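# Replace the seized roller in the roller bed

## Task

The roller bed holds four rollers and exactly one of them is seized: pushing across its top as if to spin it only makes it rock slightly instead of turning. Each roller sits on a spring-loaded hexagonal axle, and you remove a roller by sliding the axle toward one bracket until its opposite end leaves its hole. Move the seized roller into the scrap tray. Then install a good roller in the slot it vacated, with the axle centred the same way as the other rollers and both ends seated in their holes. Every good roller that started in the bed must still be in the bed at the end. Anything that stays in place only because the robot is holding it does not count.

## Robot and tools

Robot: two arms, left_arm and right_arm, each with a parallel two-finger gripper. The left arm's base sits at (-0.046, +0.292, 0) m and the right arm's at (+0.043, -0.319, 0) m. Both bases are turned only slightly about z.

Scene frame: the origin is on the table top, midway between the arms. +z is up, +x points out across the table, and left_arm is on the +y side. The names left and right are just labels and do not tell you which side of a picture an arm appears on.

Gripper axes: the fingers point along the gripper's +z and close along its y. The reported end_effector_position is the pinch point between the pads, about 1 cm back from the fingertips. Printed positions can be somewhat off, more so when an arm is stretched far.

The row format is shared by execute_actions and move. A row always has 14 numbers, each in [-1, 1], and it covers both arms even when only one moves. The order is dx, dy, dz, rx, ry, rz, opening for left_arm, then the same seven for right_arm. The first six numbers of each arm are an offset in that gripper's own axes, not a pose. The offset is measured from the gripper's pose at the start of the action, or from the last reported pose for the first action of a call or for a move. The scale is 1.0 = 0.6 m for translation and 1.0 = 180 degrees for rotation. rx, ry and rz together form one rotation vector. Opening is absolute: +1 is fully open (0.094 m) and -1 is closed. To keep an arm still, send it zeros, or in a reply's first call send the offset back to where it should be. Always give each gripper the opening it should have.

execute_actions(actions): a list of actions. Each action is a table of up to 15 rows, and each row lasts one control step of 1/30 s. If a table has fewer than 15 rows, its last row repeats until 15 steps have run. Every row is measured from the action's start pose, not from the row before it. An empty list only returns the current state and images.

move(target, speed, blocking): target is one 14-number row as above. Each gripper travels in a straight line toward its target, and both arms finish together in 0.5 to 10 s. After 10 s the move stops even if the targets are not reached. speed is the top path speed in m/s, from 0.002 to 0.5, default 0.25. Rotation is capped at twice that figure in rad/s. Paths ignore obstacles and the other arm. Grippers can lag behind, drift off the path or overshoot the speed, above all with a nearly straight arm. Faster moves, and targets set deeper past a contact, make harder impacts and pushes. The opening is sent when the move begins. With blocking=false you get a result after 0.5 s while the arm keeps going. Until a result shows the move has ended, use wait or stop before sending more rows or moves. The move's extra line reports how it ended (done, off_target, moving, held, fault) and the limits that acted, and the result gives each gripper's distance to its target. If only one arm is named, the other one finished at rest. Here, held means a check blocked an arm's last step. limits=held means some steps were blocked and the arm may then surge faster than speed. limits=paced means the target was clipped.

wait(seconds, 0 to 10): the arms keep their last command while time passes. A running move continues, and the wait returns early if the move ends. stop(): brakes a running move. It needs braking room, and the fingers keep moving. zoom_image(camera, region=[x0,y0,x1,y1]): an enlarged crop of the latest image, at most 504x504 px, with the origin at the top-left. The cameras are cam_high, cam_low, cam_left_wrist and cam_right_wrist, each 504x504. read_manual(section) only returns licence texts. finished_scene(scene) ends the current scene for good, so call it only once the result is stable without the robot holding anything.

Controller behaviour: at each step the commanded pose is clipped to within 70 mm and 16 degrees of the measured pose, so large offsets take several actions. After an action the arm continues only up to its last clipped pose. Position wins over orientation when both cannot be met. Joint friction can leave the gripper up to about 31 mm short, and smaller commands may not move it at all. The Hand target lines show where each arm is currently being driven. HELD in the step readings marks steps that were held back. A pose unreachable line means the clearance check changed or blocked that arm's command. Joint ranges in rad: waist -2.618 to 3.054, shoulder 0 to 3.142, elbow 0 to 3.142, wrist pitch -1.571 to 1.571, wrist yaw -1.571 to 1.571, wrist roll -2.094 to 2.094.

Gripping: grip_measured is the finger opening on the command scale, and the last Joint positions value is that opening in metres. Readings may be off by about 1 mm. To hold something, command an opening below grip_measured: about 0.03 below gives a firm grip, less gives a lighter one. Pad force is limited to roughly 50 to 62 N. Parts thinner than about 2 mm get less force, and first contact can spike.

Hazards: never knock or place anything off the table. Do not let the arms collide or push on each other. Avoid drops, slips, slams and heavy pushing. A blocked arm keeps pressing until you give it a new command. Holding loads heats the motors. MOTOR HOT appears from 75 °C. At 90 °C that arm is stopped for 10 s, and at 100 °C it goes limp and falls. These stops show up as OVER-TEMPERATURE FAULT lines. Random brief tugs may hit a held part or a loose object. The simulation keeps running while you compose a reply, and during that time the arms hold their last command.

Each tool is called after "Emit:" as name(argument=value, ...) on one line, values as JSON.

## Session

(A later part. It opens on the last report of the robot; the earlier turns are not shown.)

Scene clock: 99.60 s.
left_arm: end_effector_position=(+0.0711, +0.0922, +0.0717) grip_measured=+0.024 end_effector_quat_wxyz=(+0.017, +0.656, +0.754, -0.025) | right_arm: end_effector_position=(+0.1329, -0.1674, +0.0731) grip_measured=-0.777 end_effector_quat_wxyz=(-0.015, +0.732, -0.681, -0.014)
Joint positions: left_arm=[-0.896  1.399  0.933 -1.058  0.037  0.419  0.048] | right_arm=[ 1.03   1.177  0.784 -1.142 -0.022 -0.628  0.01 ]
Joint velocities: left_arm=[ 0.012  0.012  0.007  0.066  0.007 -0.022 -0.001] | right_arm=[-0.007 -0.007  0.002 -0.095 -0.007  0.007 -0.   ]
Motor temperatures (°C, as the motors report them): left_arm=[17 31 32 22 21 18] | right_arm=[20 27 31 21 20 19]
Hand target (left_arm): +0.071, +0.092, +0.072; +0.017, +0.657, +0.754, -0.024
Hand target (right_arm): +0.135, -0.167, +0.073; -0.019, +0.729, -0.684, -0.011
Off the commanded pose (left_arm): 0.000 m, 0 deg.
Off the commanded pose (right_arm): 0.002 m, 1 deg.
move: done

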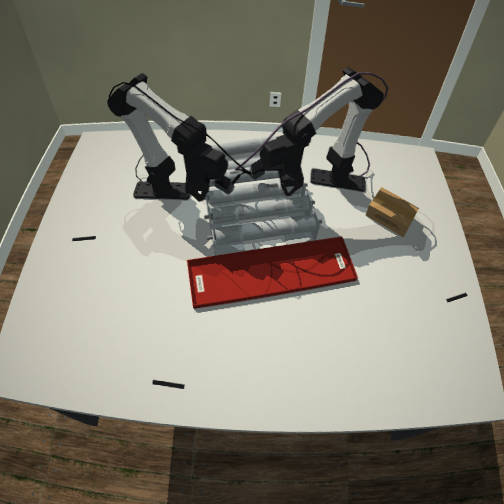

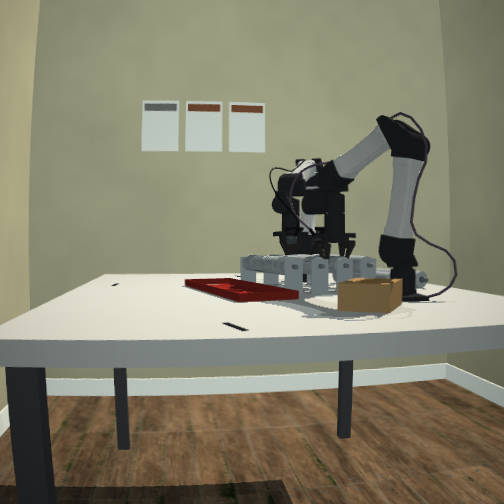

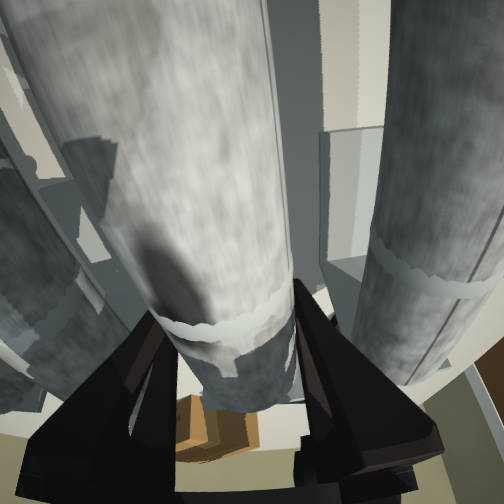

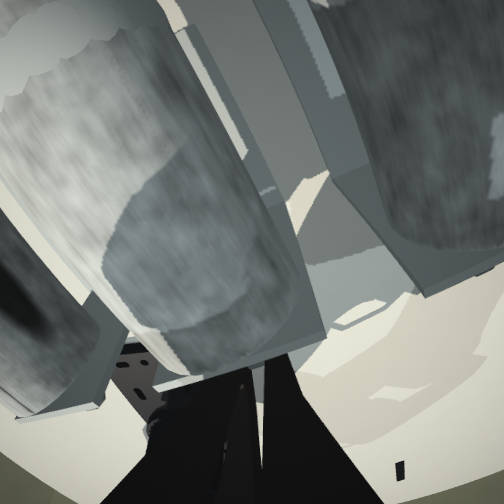

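Emit:
execute_actions(actions=[[[0,0,0,0,0,0,-0.06,0.11,-0.018,0,0,0.06,0,-0.9]],[[0,0,0,0,0,0,-0.06,0.11,-0.018,0,0,0.06,0,-0.9]],[[-0.02,0,-0.05,0,0,0,-0.06,0.11,-0.018,0,0,0.05,0,-0.9]],[[-0.02,0,-0.05,0,0,0,-0.06,0.11,-0.018,0,0,0.05,0,-0.9]],[[-0.02,0,-0.05,0,0,0,-0.06,0.11,-0.018,0,0,0.05,0,-0.9]]])

Scene clock: 106.60 s.
left_arm: end_effector_position=(+0.0734, +0.0891, +0.1253) grip_measured=+0.015 end_effector_quat_wxyz=(-0.034, +0.647, +0.762, -0.001) | right_arm: end_effector_position=(+0.1424, -0.1916, +0.0660) grip_measured=-0.803 end_effector_quat_wxyz=(-0.045, +0.753, -0.608, -0.248)
Joint positions: left_arm=[-0.905  1.493  1.229 -1.37   0.022  0.387  0.048] | right_arm=[ 0.411  1.262  0.716 -1.198 -0.481 -1.431  0.009]
Joint velocities: left_arm=[ 0.002  0.007 -0.007 -0.022  0.081 -0.037  0.   ] | right_arm=[-0.017 -0.007 -0.017 -0.007 -0.066 -0.022 -0.   ]
Motor temperatures (°C, as the motors report them): left_arm=[17 31 33 22 21 18] | right_arm=[20 26 31 21 21 19]
Hand target (left_arm): +0.075, +0.079, +0.141; -0.012, +0.649, +0.761, -0.013
Hand target (right_arm): +0.158, -0.239, +0.052; +0.022, +0.767, -0.626, -0.139
Off the commanded pose (left_arm): 0.019 m, 3 deg.
Off the commanded pose (right_arm): 0.066 m, 16 deg.
Step readings (end_effector_position; steps 1 to 15: 1st action; 16 to 30: 2nd action; 31 to 45: 3rd action; 46 to 60: 4th action; 61 to 75: 5th action):
0: left_arm (+0.0711, +0.0922, +0.0717) | right_arm (+0.1329, -0.1674, +0.0731)
1: left_arm (+0.0713, +0.0918, +0.0717) | right_arm (+0.1344, -0.1703, +0.0730)
2: left_arm (+0.0713, +0.0918, +0.0717) | right_arm (+0.1351, -0.1734, +0.0730)
4: left_arm (+0.0713, +0.0918, +0.0717) | right_arm (+0.1365, -0.1790, +0.0730)
8: left_arm (+0.0713, +0.0918, +0.0717) | right_arm (+0.1379, -0.1852, +0.0733)
15: left_arm (+0.0713, +0.0918, +0.0717) | right_arm (+0.1391, -0.1889, +0.0736)
16: left_arm (+0.0713, +0.0917, +0.0717) | right_arm (+0.1397, -0.1897, +0.0737)
17: left_arm (+0.0713, +0.0917, +0.0717) | right_arm (+0.1399, -0.1899, +0.0739)
19: left_arm (+0.0713, +0.0917, +0.0717) | right_arm (+0.1400, -0.1901, +0.0741)
23: left_arm (+0.0713, +0.0917, +0.0717) | right_arm (+0.1401, -0.1901, +0.0741)
30: left_arm (+0.0713, +0.0917, +0.0717) | right_arm (+0.1402, -0.1902, +0.0742)
31: left_arm (+0.0717, +0.0910, +0.0744) | right_arm (+0.1405, -0.1908, +0.0737)
32: left_arm (+0.0715, +0.0912, +0.0789) | right_arm (+0.1407, -0.1916, +0.0733)
34: left_arm (+0.0714, +0.0916, +0.0870) | right_arm (+0.1410, -0.1926, +0.0728)
38: left_arm (+0.0713, +0.0917, +0.0923) | right_arm (+0.1412, -0.1923, +0.0721)
45: left_arm (+0.0714, +0.0916, +0.0926) | right_arm (+0.1415, -0.1923, +0.0722)
46: left_arm (+0.0715, +0.0910, +0.0949) | right_arm (+0.1417, -0.1929, +0.0715)
47: left_arm (+0.0716, +0.0909, +0.0994) | right_arm (+0.1415, -0.1928, +0.0705)
49: left_arm (+0.0720, +0.0907, +0.1072) | right_arm (+0.1416, -0.1924, +0.0694)
53: left_arm (+0.0721, +0.0905, +0.1125) | right_arm (+0.1420, -0.1919, +0.0687)
60: left_arm (+0.0720, +0.0906, +0.1118) | right_arm (+0.1420, -0.1920, +0.0687)
61: left_arm (+0.0722, +0.0898, +0.1143) | right_arm (+0.1421, -0.1925, +0.0679)
62: left_arm (+0.0727, +0.0894, +0.1188) | right_arm (+0.1419, -0.1923, +0.0670)
64: left_arm (+0.0734, +0.0888, +0.1256) | right_arm (+0.1419, -0.1917, +0.0659)
68: left_arm (+0.0736, +0.0892, +0.1255) | right_arm (+0.1422, -0.1916, +0.0660)
75: end_effector_position above

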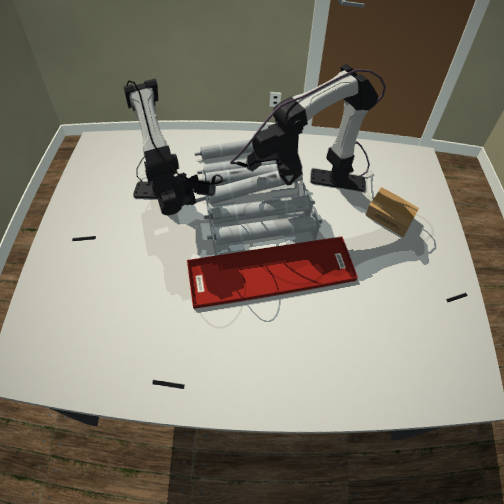

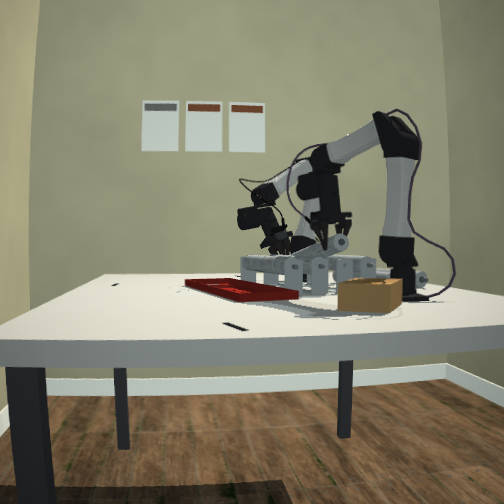

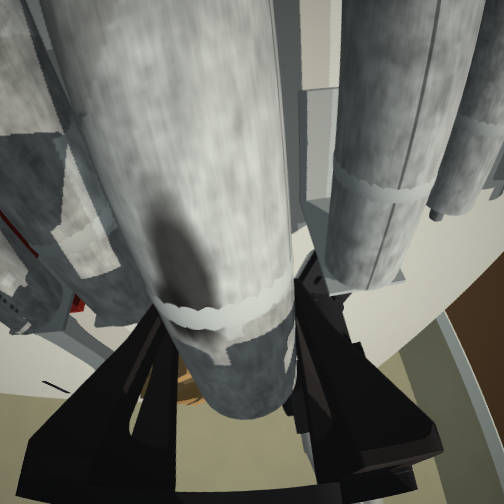

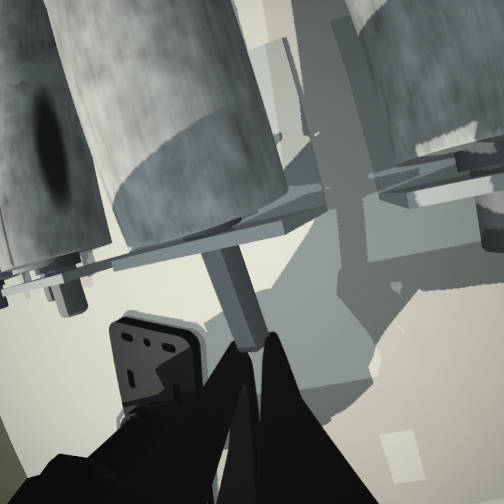

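Emit:
move(target=[0,0,0,0,0,0,-0.08,0,0,0,0,0,0,0.5])

Emit:
move(target=[0,0,0,0,0,0,-0.08,0,0,-0.14,0.075,0.143,-0.01,0.5], speed=0.1)

Scene clock: 111.63 s.
left_arm: end_effector_position=(+0.0737, +0.0896, +0.1243) grip_measured=+0.015 end_effector_quat_wxyz=(-0.034, +0.647, +0.761, +0.001) | right_arm: end_effector_position=(+0.1423, -0.1909, +0.0663) grip_measured=+0.498 end_effector_quat_wxyz=(-0.046, +0.754, -0.606, -0.249)
Joint positions: left_arm=[-0.905  1.494  1.225 -1.368  0.019  0.387  0.048] | right_arm=[ 0.412  1.262  0.716 -1.197 -0.485 -1.435  0.07 ]
Joint velocities: left_arm=[-0.002  0.012 -0.007  0.066 -0.051  0.066 -0.   ] | right_arm=[ 0.002  0.007  0.017  0.066 -0.007  0.081 -0.   ]
Motor temperatures (°C, as the motors report them): left_arm=[17 31 34 22 21 18] | right_arm=[20 26 31 21 23 19]
Hand target (left_arm): +0.073, +0.089, +0.125; -0.034, +0.647, +0.762, -0.000
Hand target (right_arm): +0.142, -0.192, +0.066; -0.045, +0.753, -0.608, -0.248
Off the commanded pose (left_arm): 0.001 m, 0 deg.
Off the commanded pose (right_arm): 0.001 m, 0 deg.
move: done

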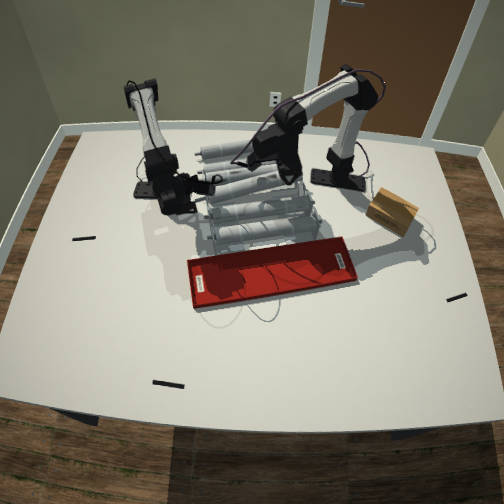

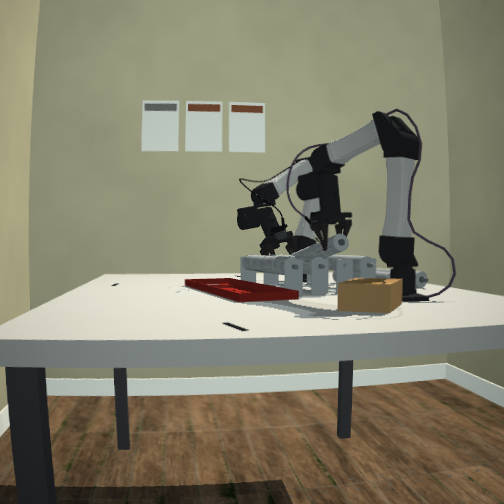

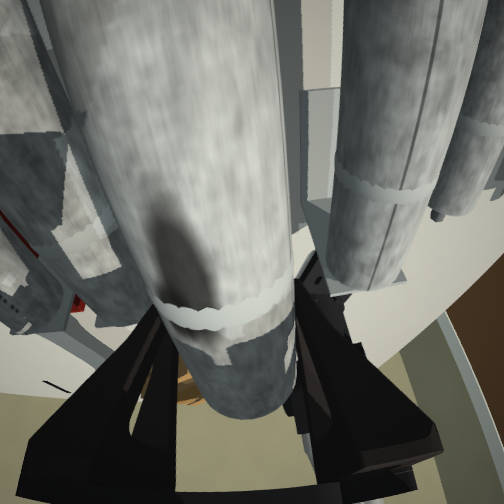

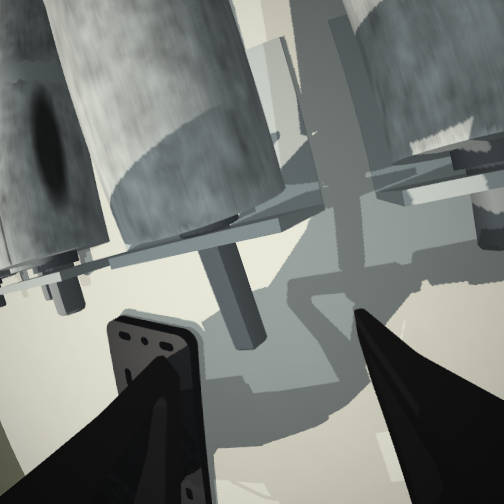

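Scene clock: 114.60 s.
left_arm: end_effector_position=(+0.0737, +0.0896, +0.1243) grip_measured=+0.015 end_effector_quat_wxyz=(-0.034, +0.647, +0.761, +0.001) | right_arm: end_effector_position=(+0.1699, -0.2200, +0.1320) grip_measured=+0.498 end_effector_quat_wxyz=(+0.000, +0.789, -0.614, -0.007)
Joint positions: left_arm=[-0.905  1.494  1.225 -1.368  0.019  0.387  0.048] | right_arm=[ 0.665  1.147  1.001 -1.429 -0.013 -1.171  0.07 ]
Joint velocities: left_arm=[-0.017 -0.002  0.002 -0.022  0.022  0.007 -0.   ] | right_arm=[-0.002  0.002 -0.007 -0.037 -0.022  0.037  0.   ]
Motor temperatures (°C, as the motors report them): left_arm=[17 31 34 21 21 18] | right_arm=[20 26 31 21 22 19]
Hand target (left_arm): +0.074, +0.090, +0.124; -0.034, +0.647, +0.761, +0.001
Hand target (right_arm): +0.169, -0.221, +0.138; -0.004, +0.790, -0.614, -0.002
Off the commanded pose (left_arm): 0.000 m, 0 deg.
Off the commanded pose (right_arm): 0.008 m, 1 deg.
move: done

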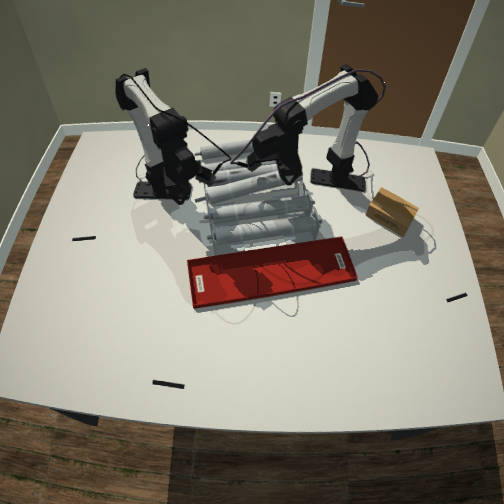

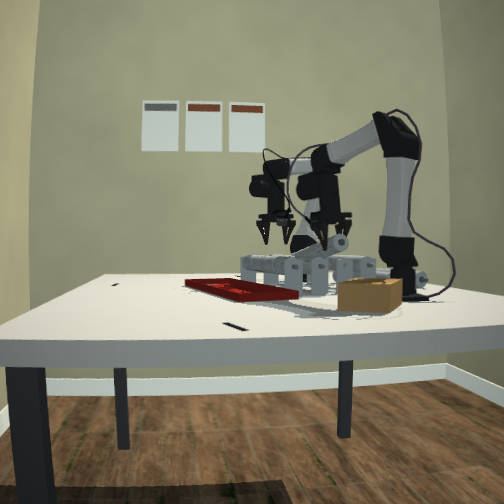

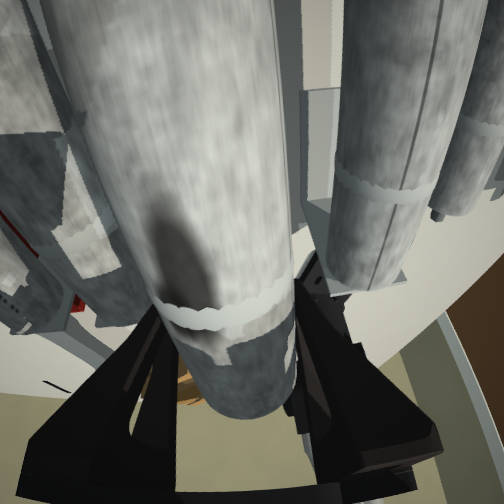

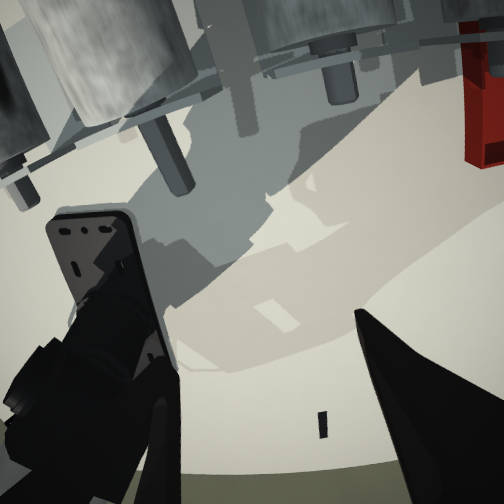

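Emit:
move(target=[0,0,0.03,0,0,0,-0.08,-0.19,0.045,0,0,0,0,0.5], speed=0.1)

Emit:
move(target=[0,0,0,0,0,0,-0.08,0,0,0.105,0,0,0,0.5], speed=0.05)

Emit:
move(target=[0,0,0,0,0,0,-0.08,0,0,0,0,0,0,-0.06])

Emit:
move(target=[0.11,-0.01,-0.02,0,0,0,-0.08,-0.11,0,-0.02,0,0,0,-0.06], speed=0.03)

Scene clock: 122.87 s.
left_arm: end_effector_position=(+0.0731, +0.0916, +0.1082) grip_measured=+0.014 end_effector_quat_wxyz=(-0.036, +0.647, +0.761, +0.003) | right_arm: end_effector_position=(+0.1111, -0.1276, +0.1299) grip_measured=+0.498 end_effector_quat_wxyz=(+0.015, +0.789, -0.614, -0.004)
Joint positions: left_arm=[-0.905  1.494  1.161 -1.308  0.016  0.388  0.048] | right_arm=[ 1.23   1.333  1.115 -1.379 -0.016 -0.606  0.07 ]
Joint velocities: left_arm=[-0.002  0.017  0.002 -0.037 -0.022  0.007  0.001] | right_arm=[-0.007 -0.002  0.002 -0.037  0.051  0.066 -0.001]
Motor temperatures (°C, as the motors report them): left_arm=[17 31 34 21 21 18] | right_arm=[20 26 32 21 21 19]
Hand target (left_arm): +0.073, +0.091, +0.106; -0.034, +0.647, +0.761, +0.001
Hand target (right_arm): +0.113, -0.119, +0.132; +0.005, +0.789, -0.614, -0.006
Off the commanded pose (left_arm): 0.002 m, 0 deg.
Off the commanded pose (right_arm): 0.013 m, 2 deg.
move: off_target (right_arm)

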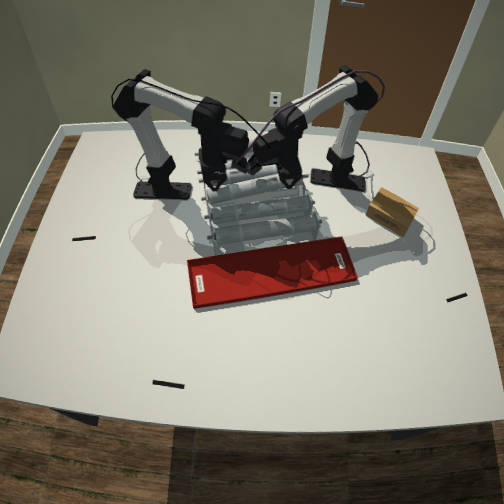

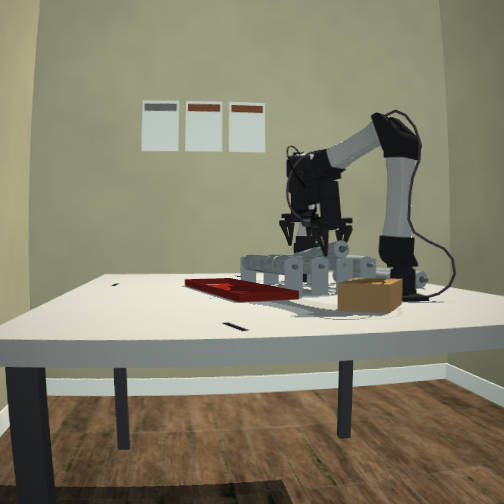

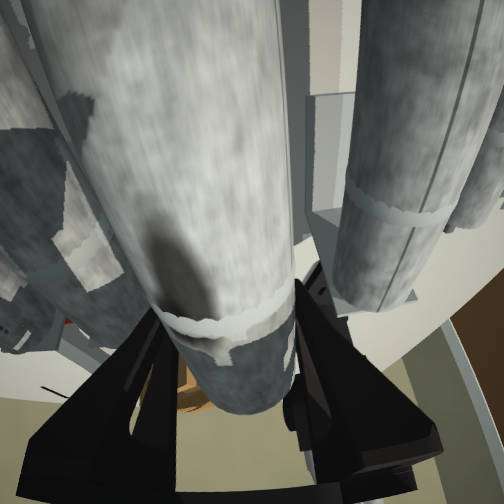

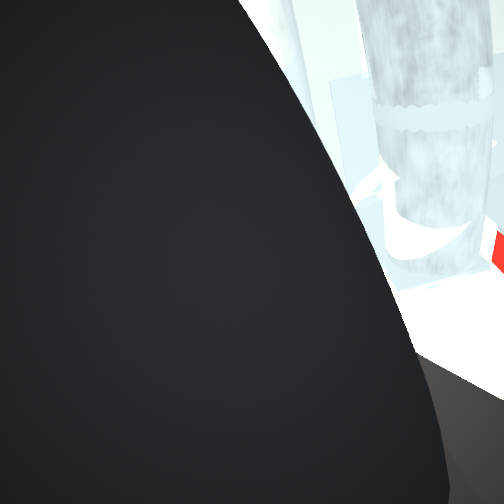

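Scene clock: 124.40 s.
left_arm: end_effector_position=(+0.0718, +0.0982, +0.1020) grip_measured=+0.010 end_effector_quat_wxyz=(-0.052, +0.643, +0.764, +0.016) | right_arm: end_effector_position=(+0.1129, -0.1289, +0.0850) grip_measured=+0.499 end_effector_quat_wxyz=(+0.003, +0.789, -0.614, -0.001)
Joint positions: left_arm=[-0.905  1.509  1.147 -1.318  0.002  0.377  0.047] | right_arm=[ 1.229  1.322  0.929 -1.182 -0.005 -0.607  0.07 ]
Joint velocities: left_arm=[ 0.012  0.002  0.007 -0.022 -0.007 -0.051 -0.   ] | right_arm=[-0.012 -0.007 -0.002 -0.022 -0.022  0.037  0.001]
Motor temperatures (°C, as the motors report them): left_arm=[17 31 34 21 21 18] | right_arm=[20 26 32 21 21 19]
Hand target (left_arm): +0.073, +0.092, +0.108; -0.036, +0.647, +0.761, +0.003
Hand target (right_arm): +0.110, -0.131, +0.068; +0.016, +0.789, -0.614, -0.004
Off the commanded pose (left_arm): 0.009 m, 2 deg.
Off the commanded pose (right_arm): 0.018 m, 1 deg.
move: off_target (right_arm)

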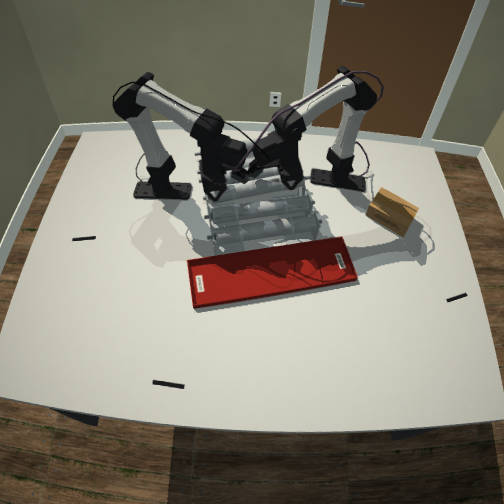

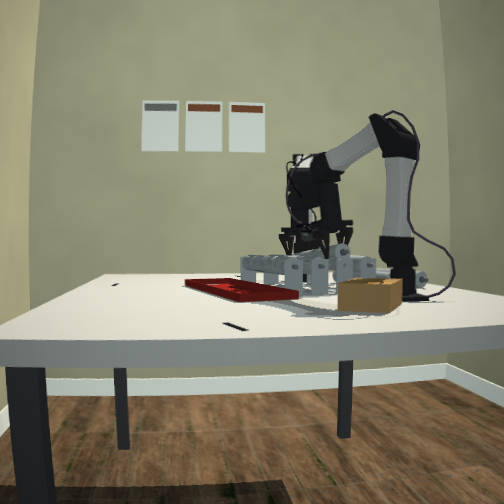

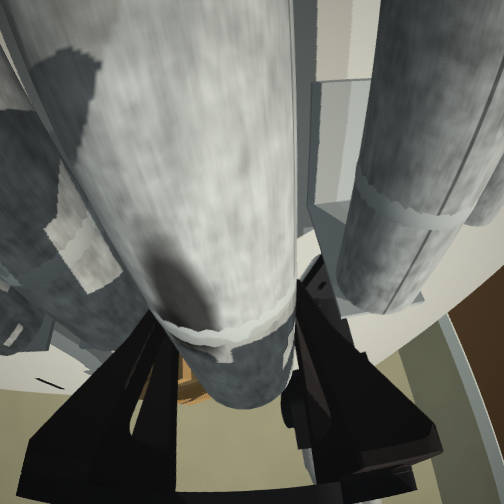

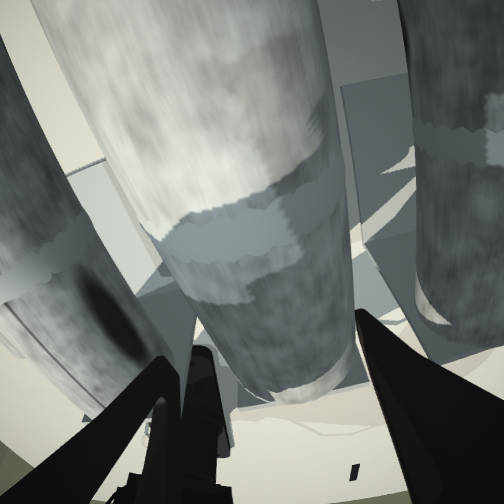

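Scene clock: 124.90 s.
left_arm: end_effector_position=(+0.0718, +0.0983, +0.1015) grip_measured=+0.009 end_effector_quat_wxyz=(-0.052, +0.643, +0.764, +0.016) | right_arm: end_effector_position=(+0.1229, -0.1263, +0.0857) grip_measured=-0.029 end_effector_quat_wxyz=(-0.016, +0.787, -0.616, +0.014)
Joint positions: left_arm=[-0.905  1.51   1.146 -1.316  0.002  0.376  0.047] | right_arm=[ 1.222  1.319  0.929 -1.159  0.035 -0.608  0.046]
Joint velocities: left_arm=[ 0.002 -0.007 -0.002 -0.037  0.022 -0.066  0.001] | right_arm=[-0.007 -0.007 -0.007 -0.022 -0.007  0.051 -0.   ]
Motor temperatures (°C, as the motors report them): left_arm=[17 31 34 21 21 18] | right_arm=[20 26 32 21 21 19]
Hand target (left_arm): +0.072, +0.098, +0.102; -0.051, +0.643, +0.764, +0.016
Hand target (right_arm): +0.113, -0.129, +0.085; +0.003, +0.789, -0.614, -0.001
Off the commanded pose (left_arm): 0.000 m, 0 deg.
Off the commanded pose (right_arm): 0.010 m, 3 deg.
move: off_target (right_arm)

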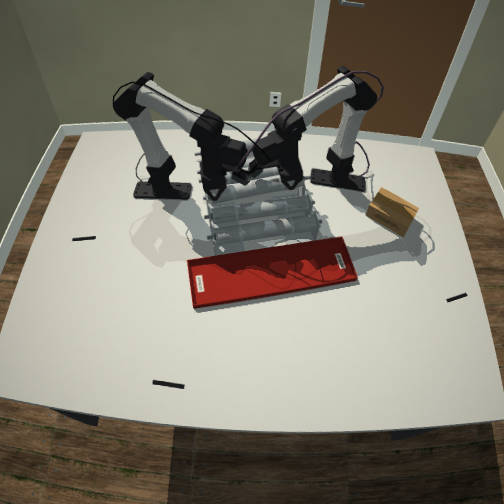

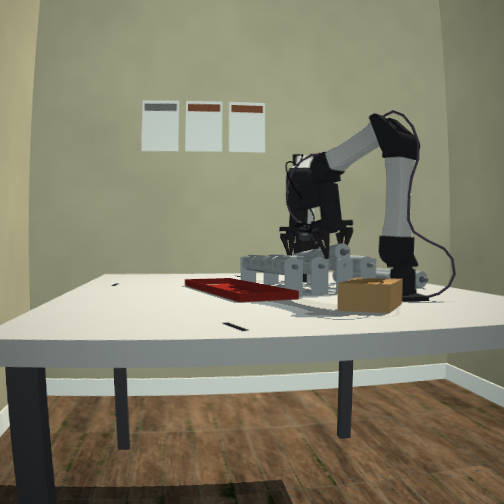

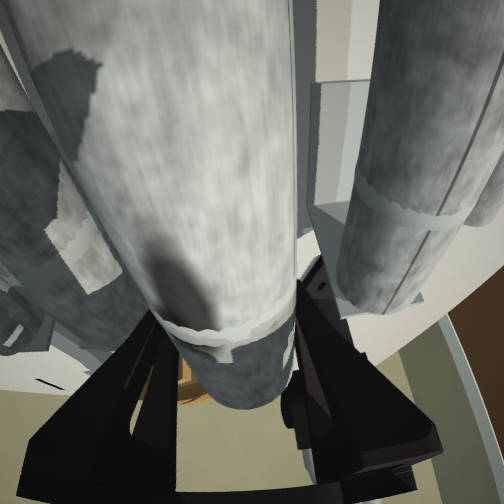

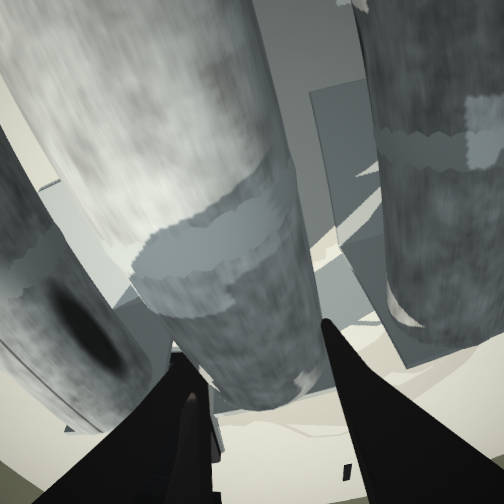

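Scene clock: 127.43 s.
left_arm: end_effector_position=(+0.0690, +0.1241, +0.1174) grip_measured=+0.007 end_effector_quat_wxyz=(-0.006, +0.633, +0.774, -0.016) | right_arm: end_effector_position=(+0.1229, -0.1006, +0.0883) grip_measured=-0.029 end_effector_quat_wxyz=(-0.054, +0.788, -0.613, -0.015)
Joint positions: left_arm=[-0.824  1.314  1.051 -1.313  0.035  0.431  0.047] | right_arm=[ 1.238  1.327  0.939 -1.072  0.004 -0.597  0.046]
Joint velocities: left_arm=[-0.002 -0.007  0.002 -0.022 -0.007  0.007 -0.   ] | right_arm=[ 0.002  0.002 -0.002 -0.037 -0.022 -0.081  0.   ]
Motor temperatures (°C, as the motors report them): left_arm=[17 31 34 21 21 18] | right_arm=[20 26 32 21 21 19]
Hand target (left_arm): +0.056, +0.157, +0.121; -0.052, +0.643, +0.764, +0.016
Hand target (right_arm): +0.123, -0.126, +0.086; -0.014, +0.786, -0.617, +0.021
Off the commanded pose (left_arm): 0.039 m, 7 deg.
Off the commanded pose (right_arm): 0.043 m, 5 deg.
move: held (right_arm), off_target (left_arm); limits=held; held on 65 of 76 steps (right_arm), including the last (right_arm)
pose unreachable (right arm): on one or more control steps of this call, first in action 0 (counted from 0), this arm could not follow its commanded pose, so it was not sent that pose on those steps. On the call's last step it was still not sent that pose. It may still have moved: this result reports where it is.
cause: the commanded pose would bring a part of the arm too close to another arm (this arm's wrist (the part past joint 4) and the other arm's wrist (the part past joint 4)).

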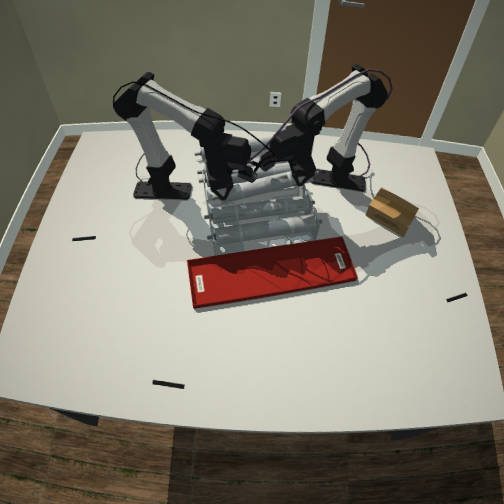

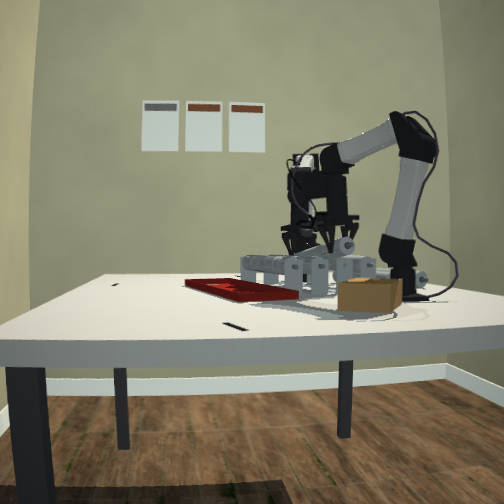

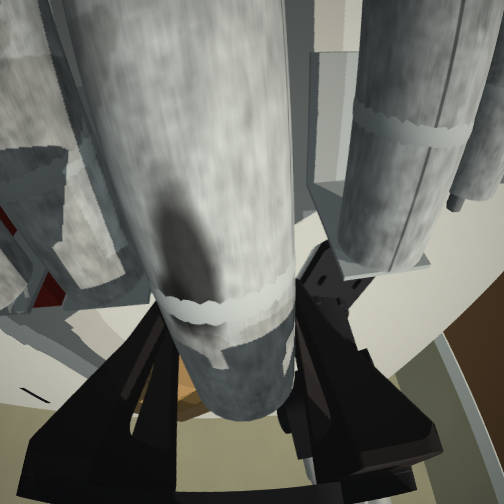

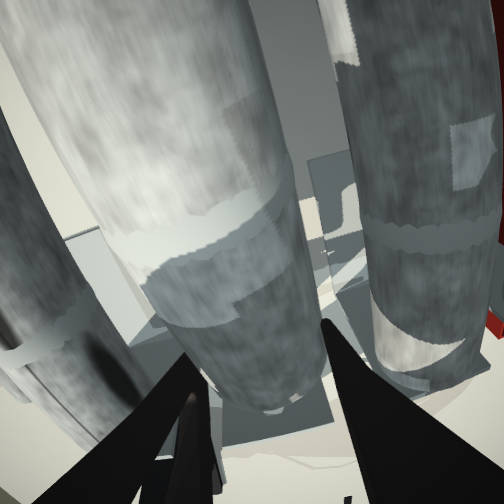

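Emit:
move(target=[0,0,-0.06,0,0,0,-0.08,0,0,-0.1,0,0,0,-0.12], speed=0.04)

Emit:
move(target=[0,0.5,0,0,0,0,-0.08,0,-0.5,0.02,0,0,0,-0.12], speed=0.07)

Scene clock: 132.87 s.
left_arm: end_effector_position=(+0.0698, +0.1192, +0.1491) grip_measured=+0.006 end_effector_quat_wxyz=(+0.003, +0.635, +0.772, -0.025) | right_arm: end_effector_position=(+0.1220, -0.1057, +0.1341) grip_measured=-0.029 end_effector_quat_wxyz=(-0.043, +0.787, -0.615, -0.009)
Joint positions: left_arm=[-0.824  1.314  1.176 -1.414  0.048  0.435  0.047] | right_arm=[ 1.238  1.32   1.119 -1.282  0.01  -0.594  0.046]
Joint velocities: left_arm=[-0.007  0.017 -0.002 -0.066 -0.007 -0.037 -0.   ] | right_arm=[-0.007 -0.007 -0.002  0.022  0.037  0.007 -0.   ]
Motor temperatures (°C, as the motors report them): left_arm=[17 31 33 21 21 18] | right_arm=[20 26 32 21 21 19]
Hand target (left_arm): +0.070, +0.124, +0.153; -0.006, +0.633, +0.774, -0.016
Hand target (right_arm): +0.120, -0.106, +0.147; -0.053, +0.788, -0.613, -0.015
Off the commanded pose (left_arm): 0.007 m, 2 deg.
Off the commanded pose (right_arm): 0.014 m, 1 deg.
move: off_target (right_arm)

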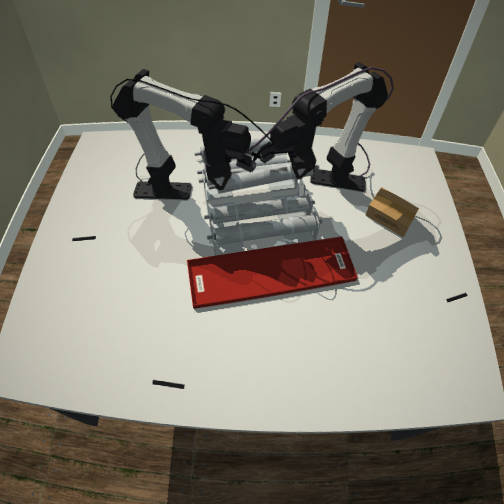

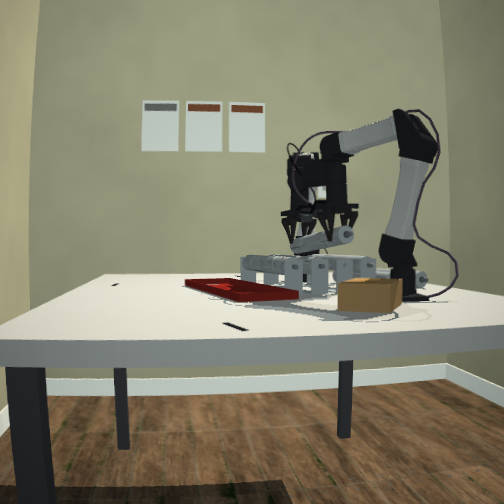

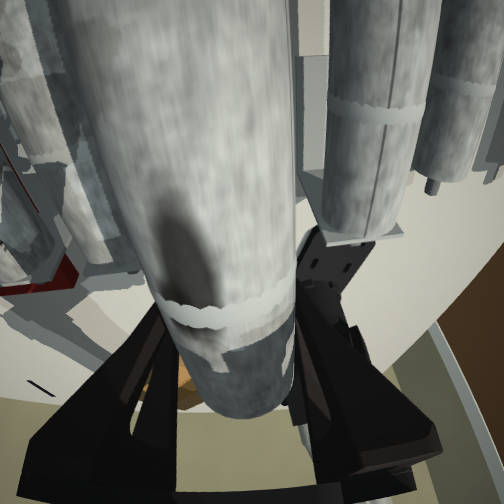

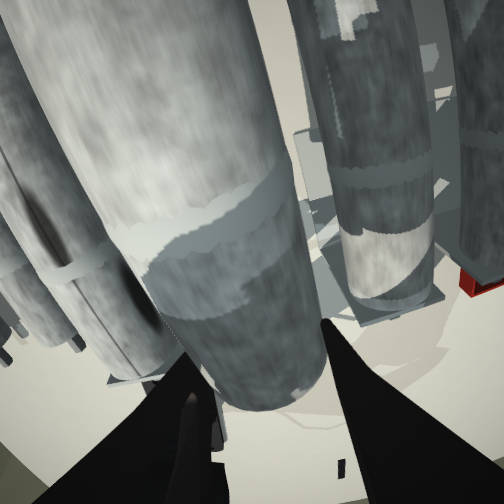

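Scene clock: 137.47 s.
left_arm: end_effector_position=(+0.3638, +0.1861, +0.1332) grip_measured=+0.005 end_effector_quat_wxyz=(+0.004, +0.633, +0.774, -0.010) | right_arm: end_effector_position=(+0.4145, -0.0393, +0.1294) grip_measured=-0.029 end_effector_quat_wxyz=(-0.034, +0.787, -0.616, +0.011)
Joint positions: left_arm=[-0.128  2.212  2.187 -1.548  0.021  1.126  0.047] | right_arm=[ 0.663  2.358  2.418 -1.559  0.004 -1.167  0.046]
Joint velocities: left_arm=[-0.002 -0.022 -0.012  0.007  0.081  0.022 -0.   ] | right_arm=[-0.017 -0.012  0.022 -0.007  0.066 -0.007 -0.001]
Motor temperatures (°C, as the motors report them): left_arm=[17 31 34 21 21 18] | right_arm=[20 28 33 21 21 19]
Hand target (left_arm): +0.366, +0.182, +0.137; +0.013, +0.635, +0.772, -0.015
Hand target (right_arm): +0.413, -0.027, +0.144; -0.064, +0.787, -0.614, -0.006
Off the commanded pose (left_arm): 0.011 m, 2 deg.
Off the commanded pose (right_arm): 0.012 m, 3 deg.
joint sent to its limit (left arm) — the command would take joint 4 (wrist pitch) past its lower limit, so that joint was sent only as far as its limit.
joint sent to its limit (right arm) — the command would take joint 4 (wrist pitch) past its lower limit, so that joint was sent only as far as its limit.
move: off_target (left_arm, right_arm)

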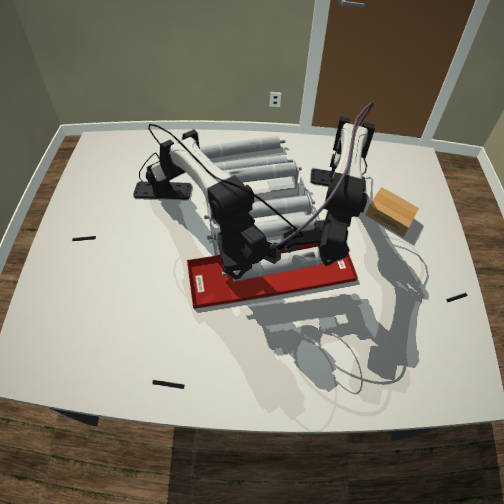

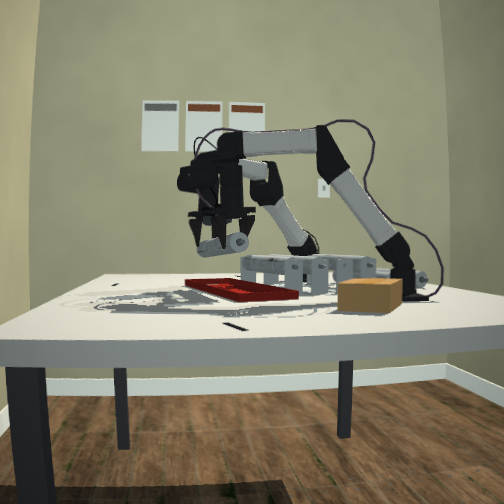

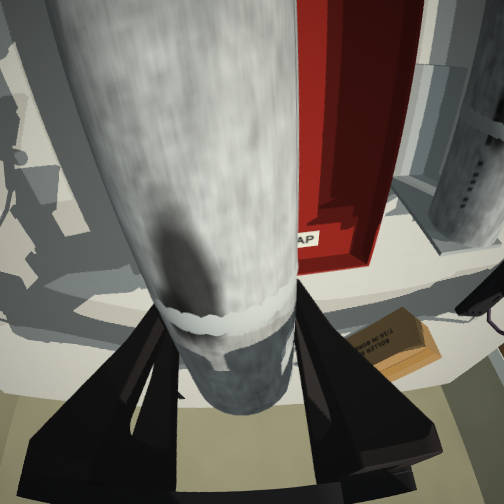

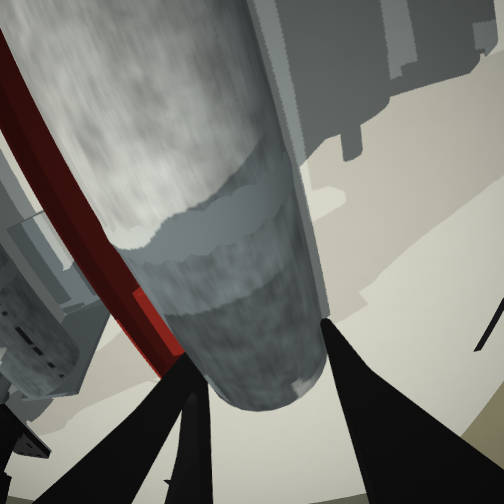

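Shift back -x 3 cm, -y 5 cm, lower.

Emit:
move(target=[-0.09,-0.06,0.1,0,0,0,-0.08,0.09,0.06,0.09,0,0,0,-0.12], speed=0.05)

Scene clock: 141.17 s.
left_arm: end_effector_position=(+0.3396, +0.1248, +0.0652) grip_measured=+0.005 end_effector_quat_wxyz=(-0.003, +0.631, +0.775, -0.025) | right_arm: end_effector_position=(+0.3914, -0.0998, +0.0626) grip_measured=-0.029 end_effector_quat_wxyz=(-0.014, +0.790, -0.614, +0.006)
Joint positions: left_arm=[-0.274  2.194  1.886 -1.283  0.047  0.976  0.047] | right_arm=[ 0.579  2.106  1.738 -1.173  0.002 -1.258  0.046]
Joint velocities: left_arm=[ 0.002  0.007 -0.002  0.022 -0.037 -0.051  0.   ] | right_arm=[-0.012 -0.012 -0.007  0.066 -0.051  0.022  0.   ]
Motor temperatures (°C, as the motors report them): left_arm=[17 33 34 21 21 18] | right_arm=[20 31 33 21 21 19]
Hand target (left_arm): +0.338, +0.124, +0.074; +0.004, +0.633, +0.774, -0.012
Hand target (right_arm): +0.396, -0.100, +0.072; -0.035, +0.787, -0.616, +0.011
Off the commanded pose (left_arm): 0.009 m, 2 deg.
Off the commanded pose (right_arm): 0.010 m, 2 deg.
move: done

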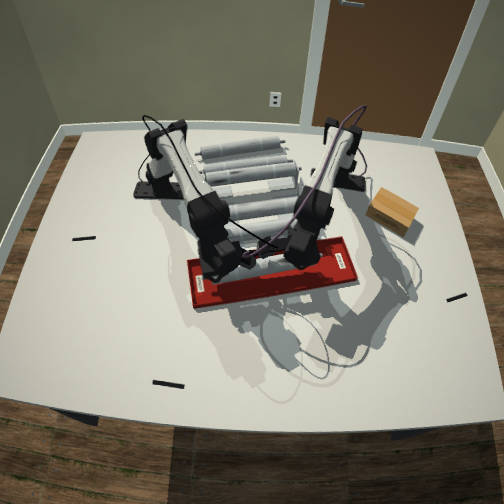

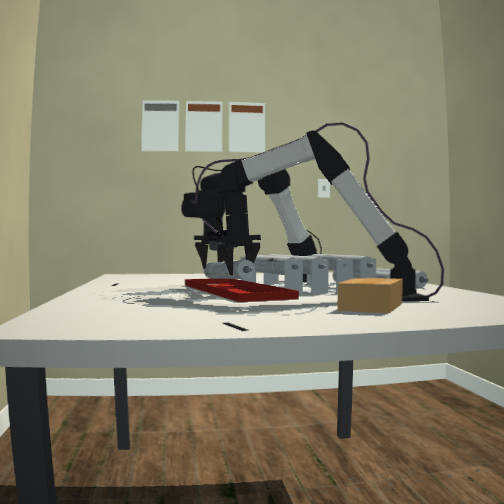

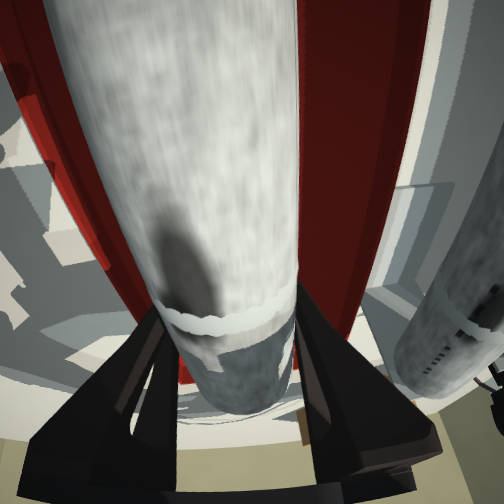

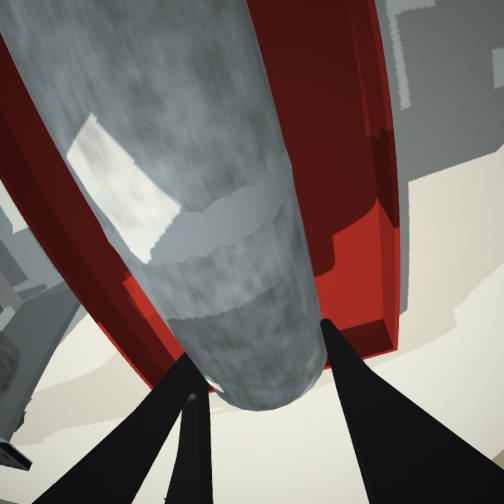

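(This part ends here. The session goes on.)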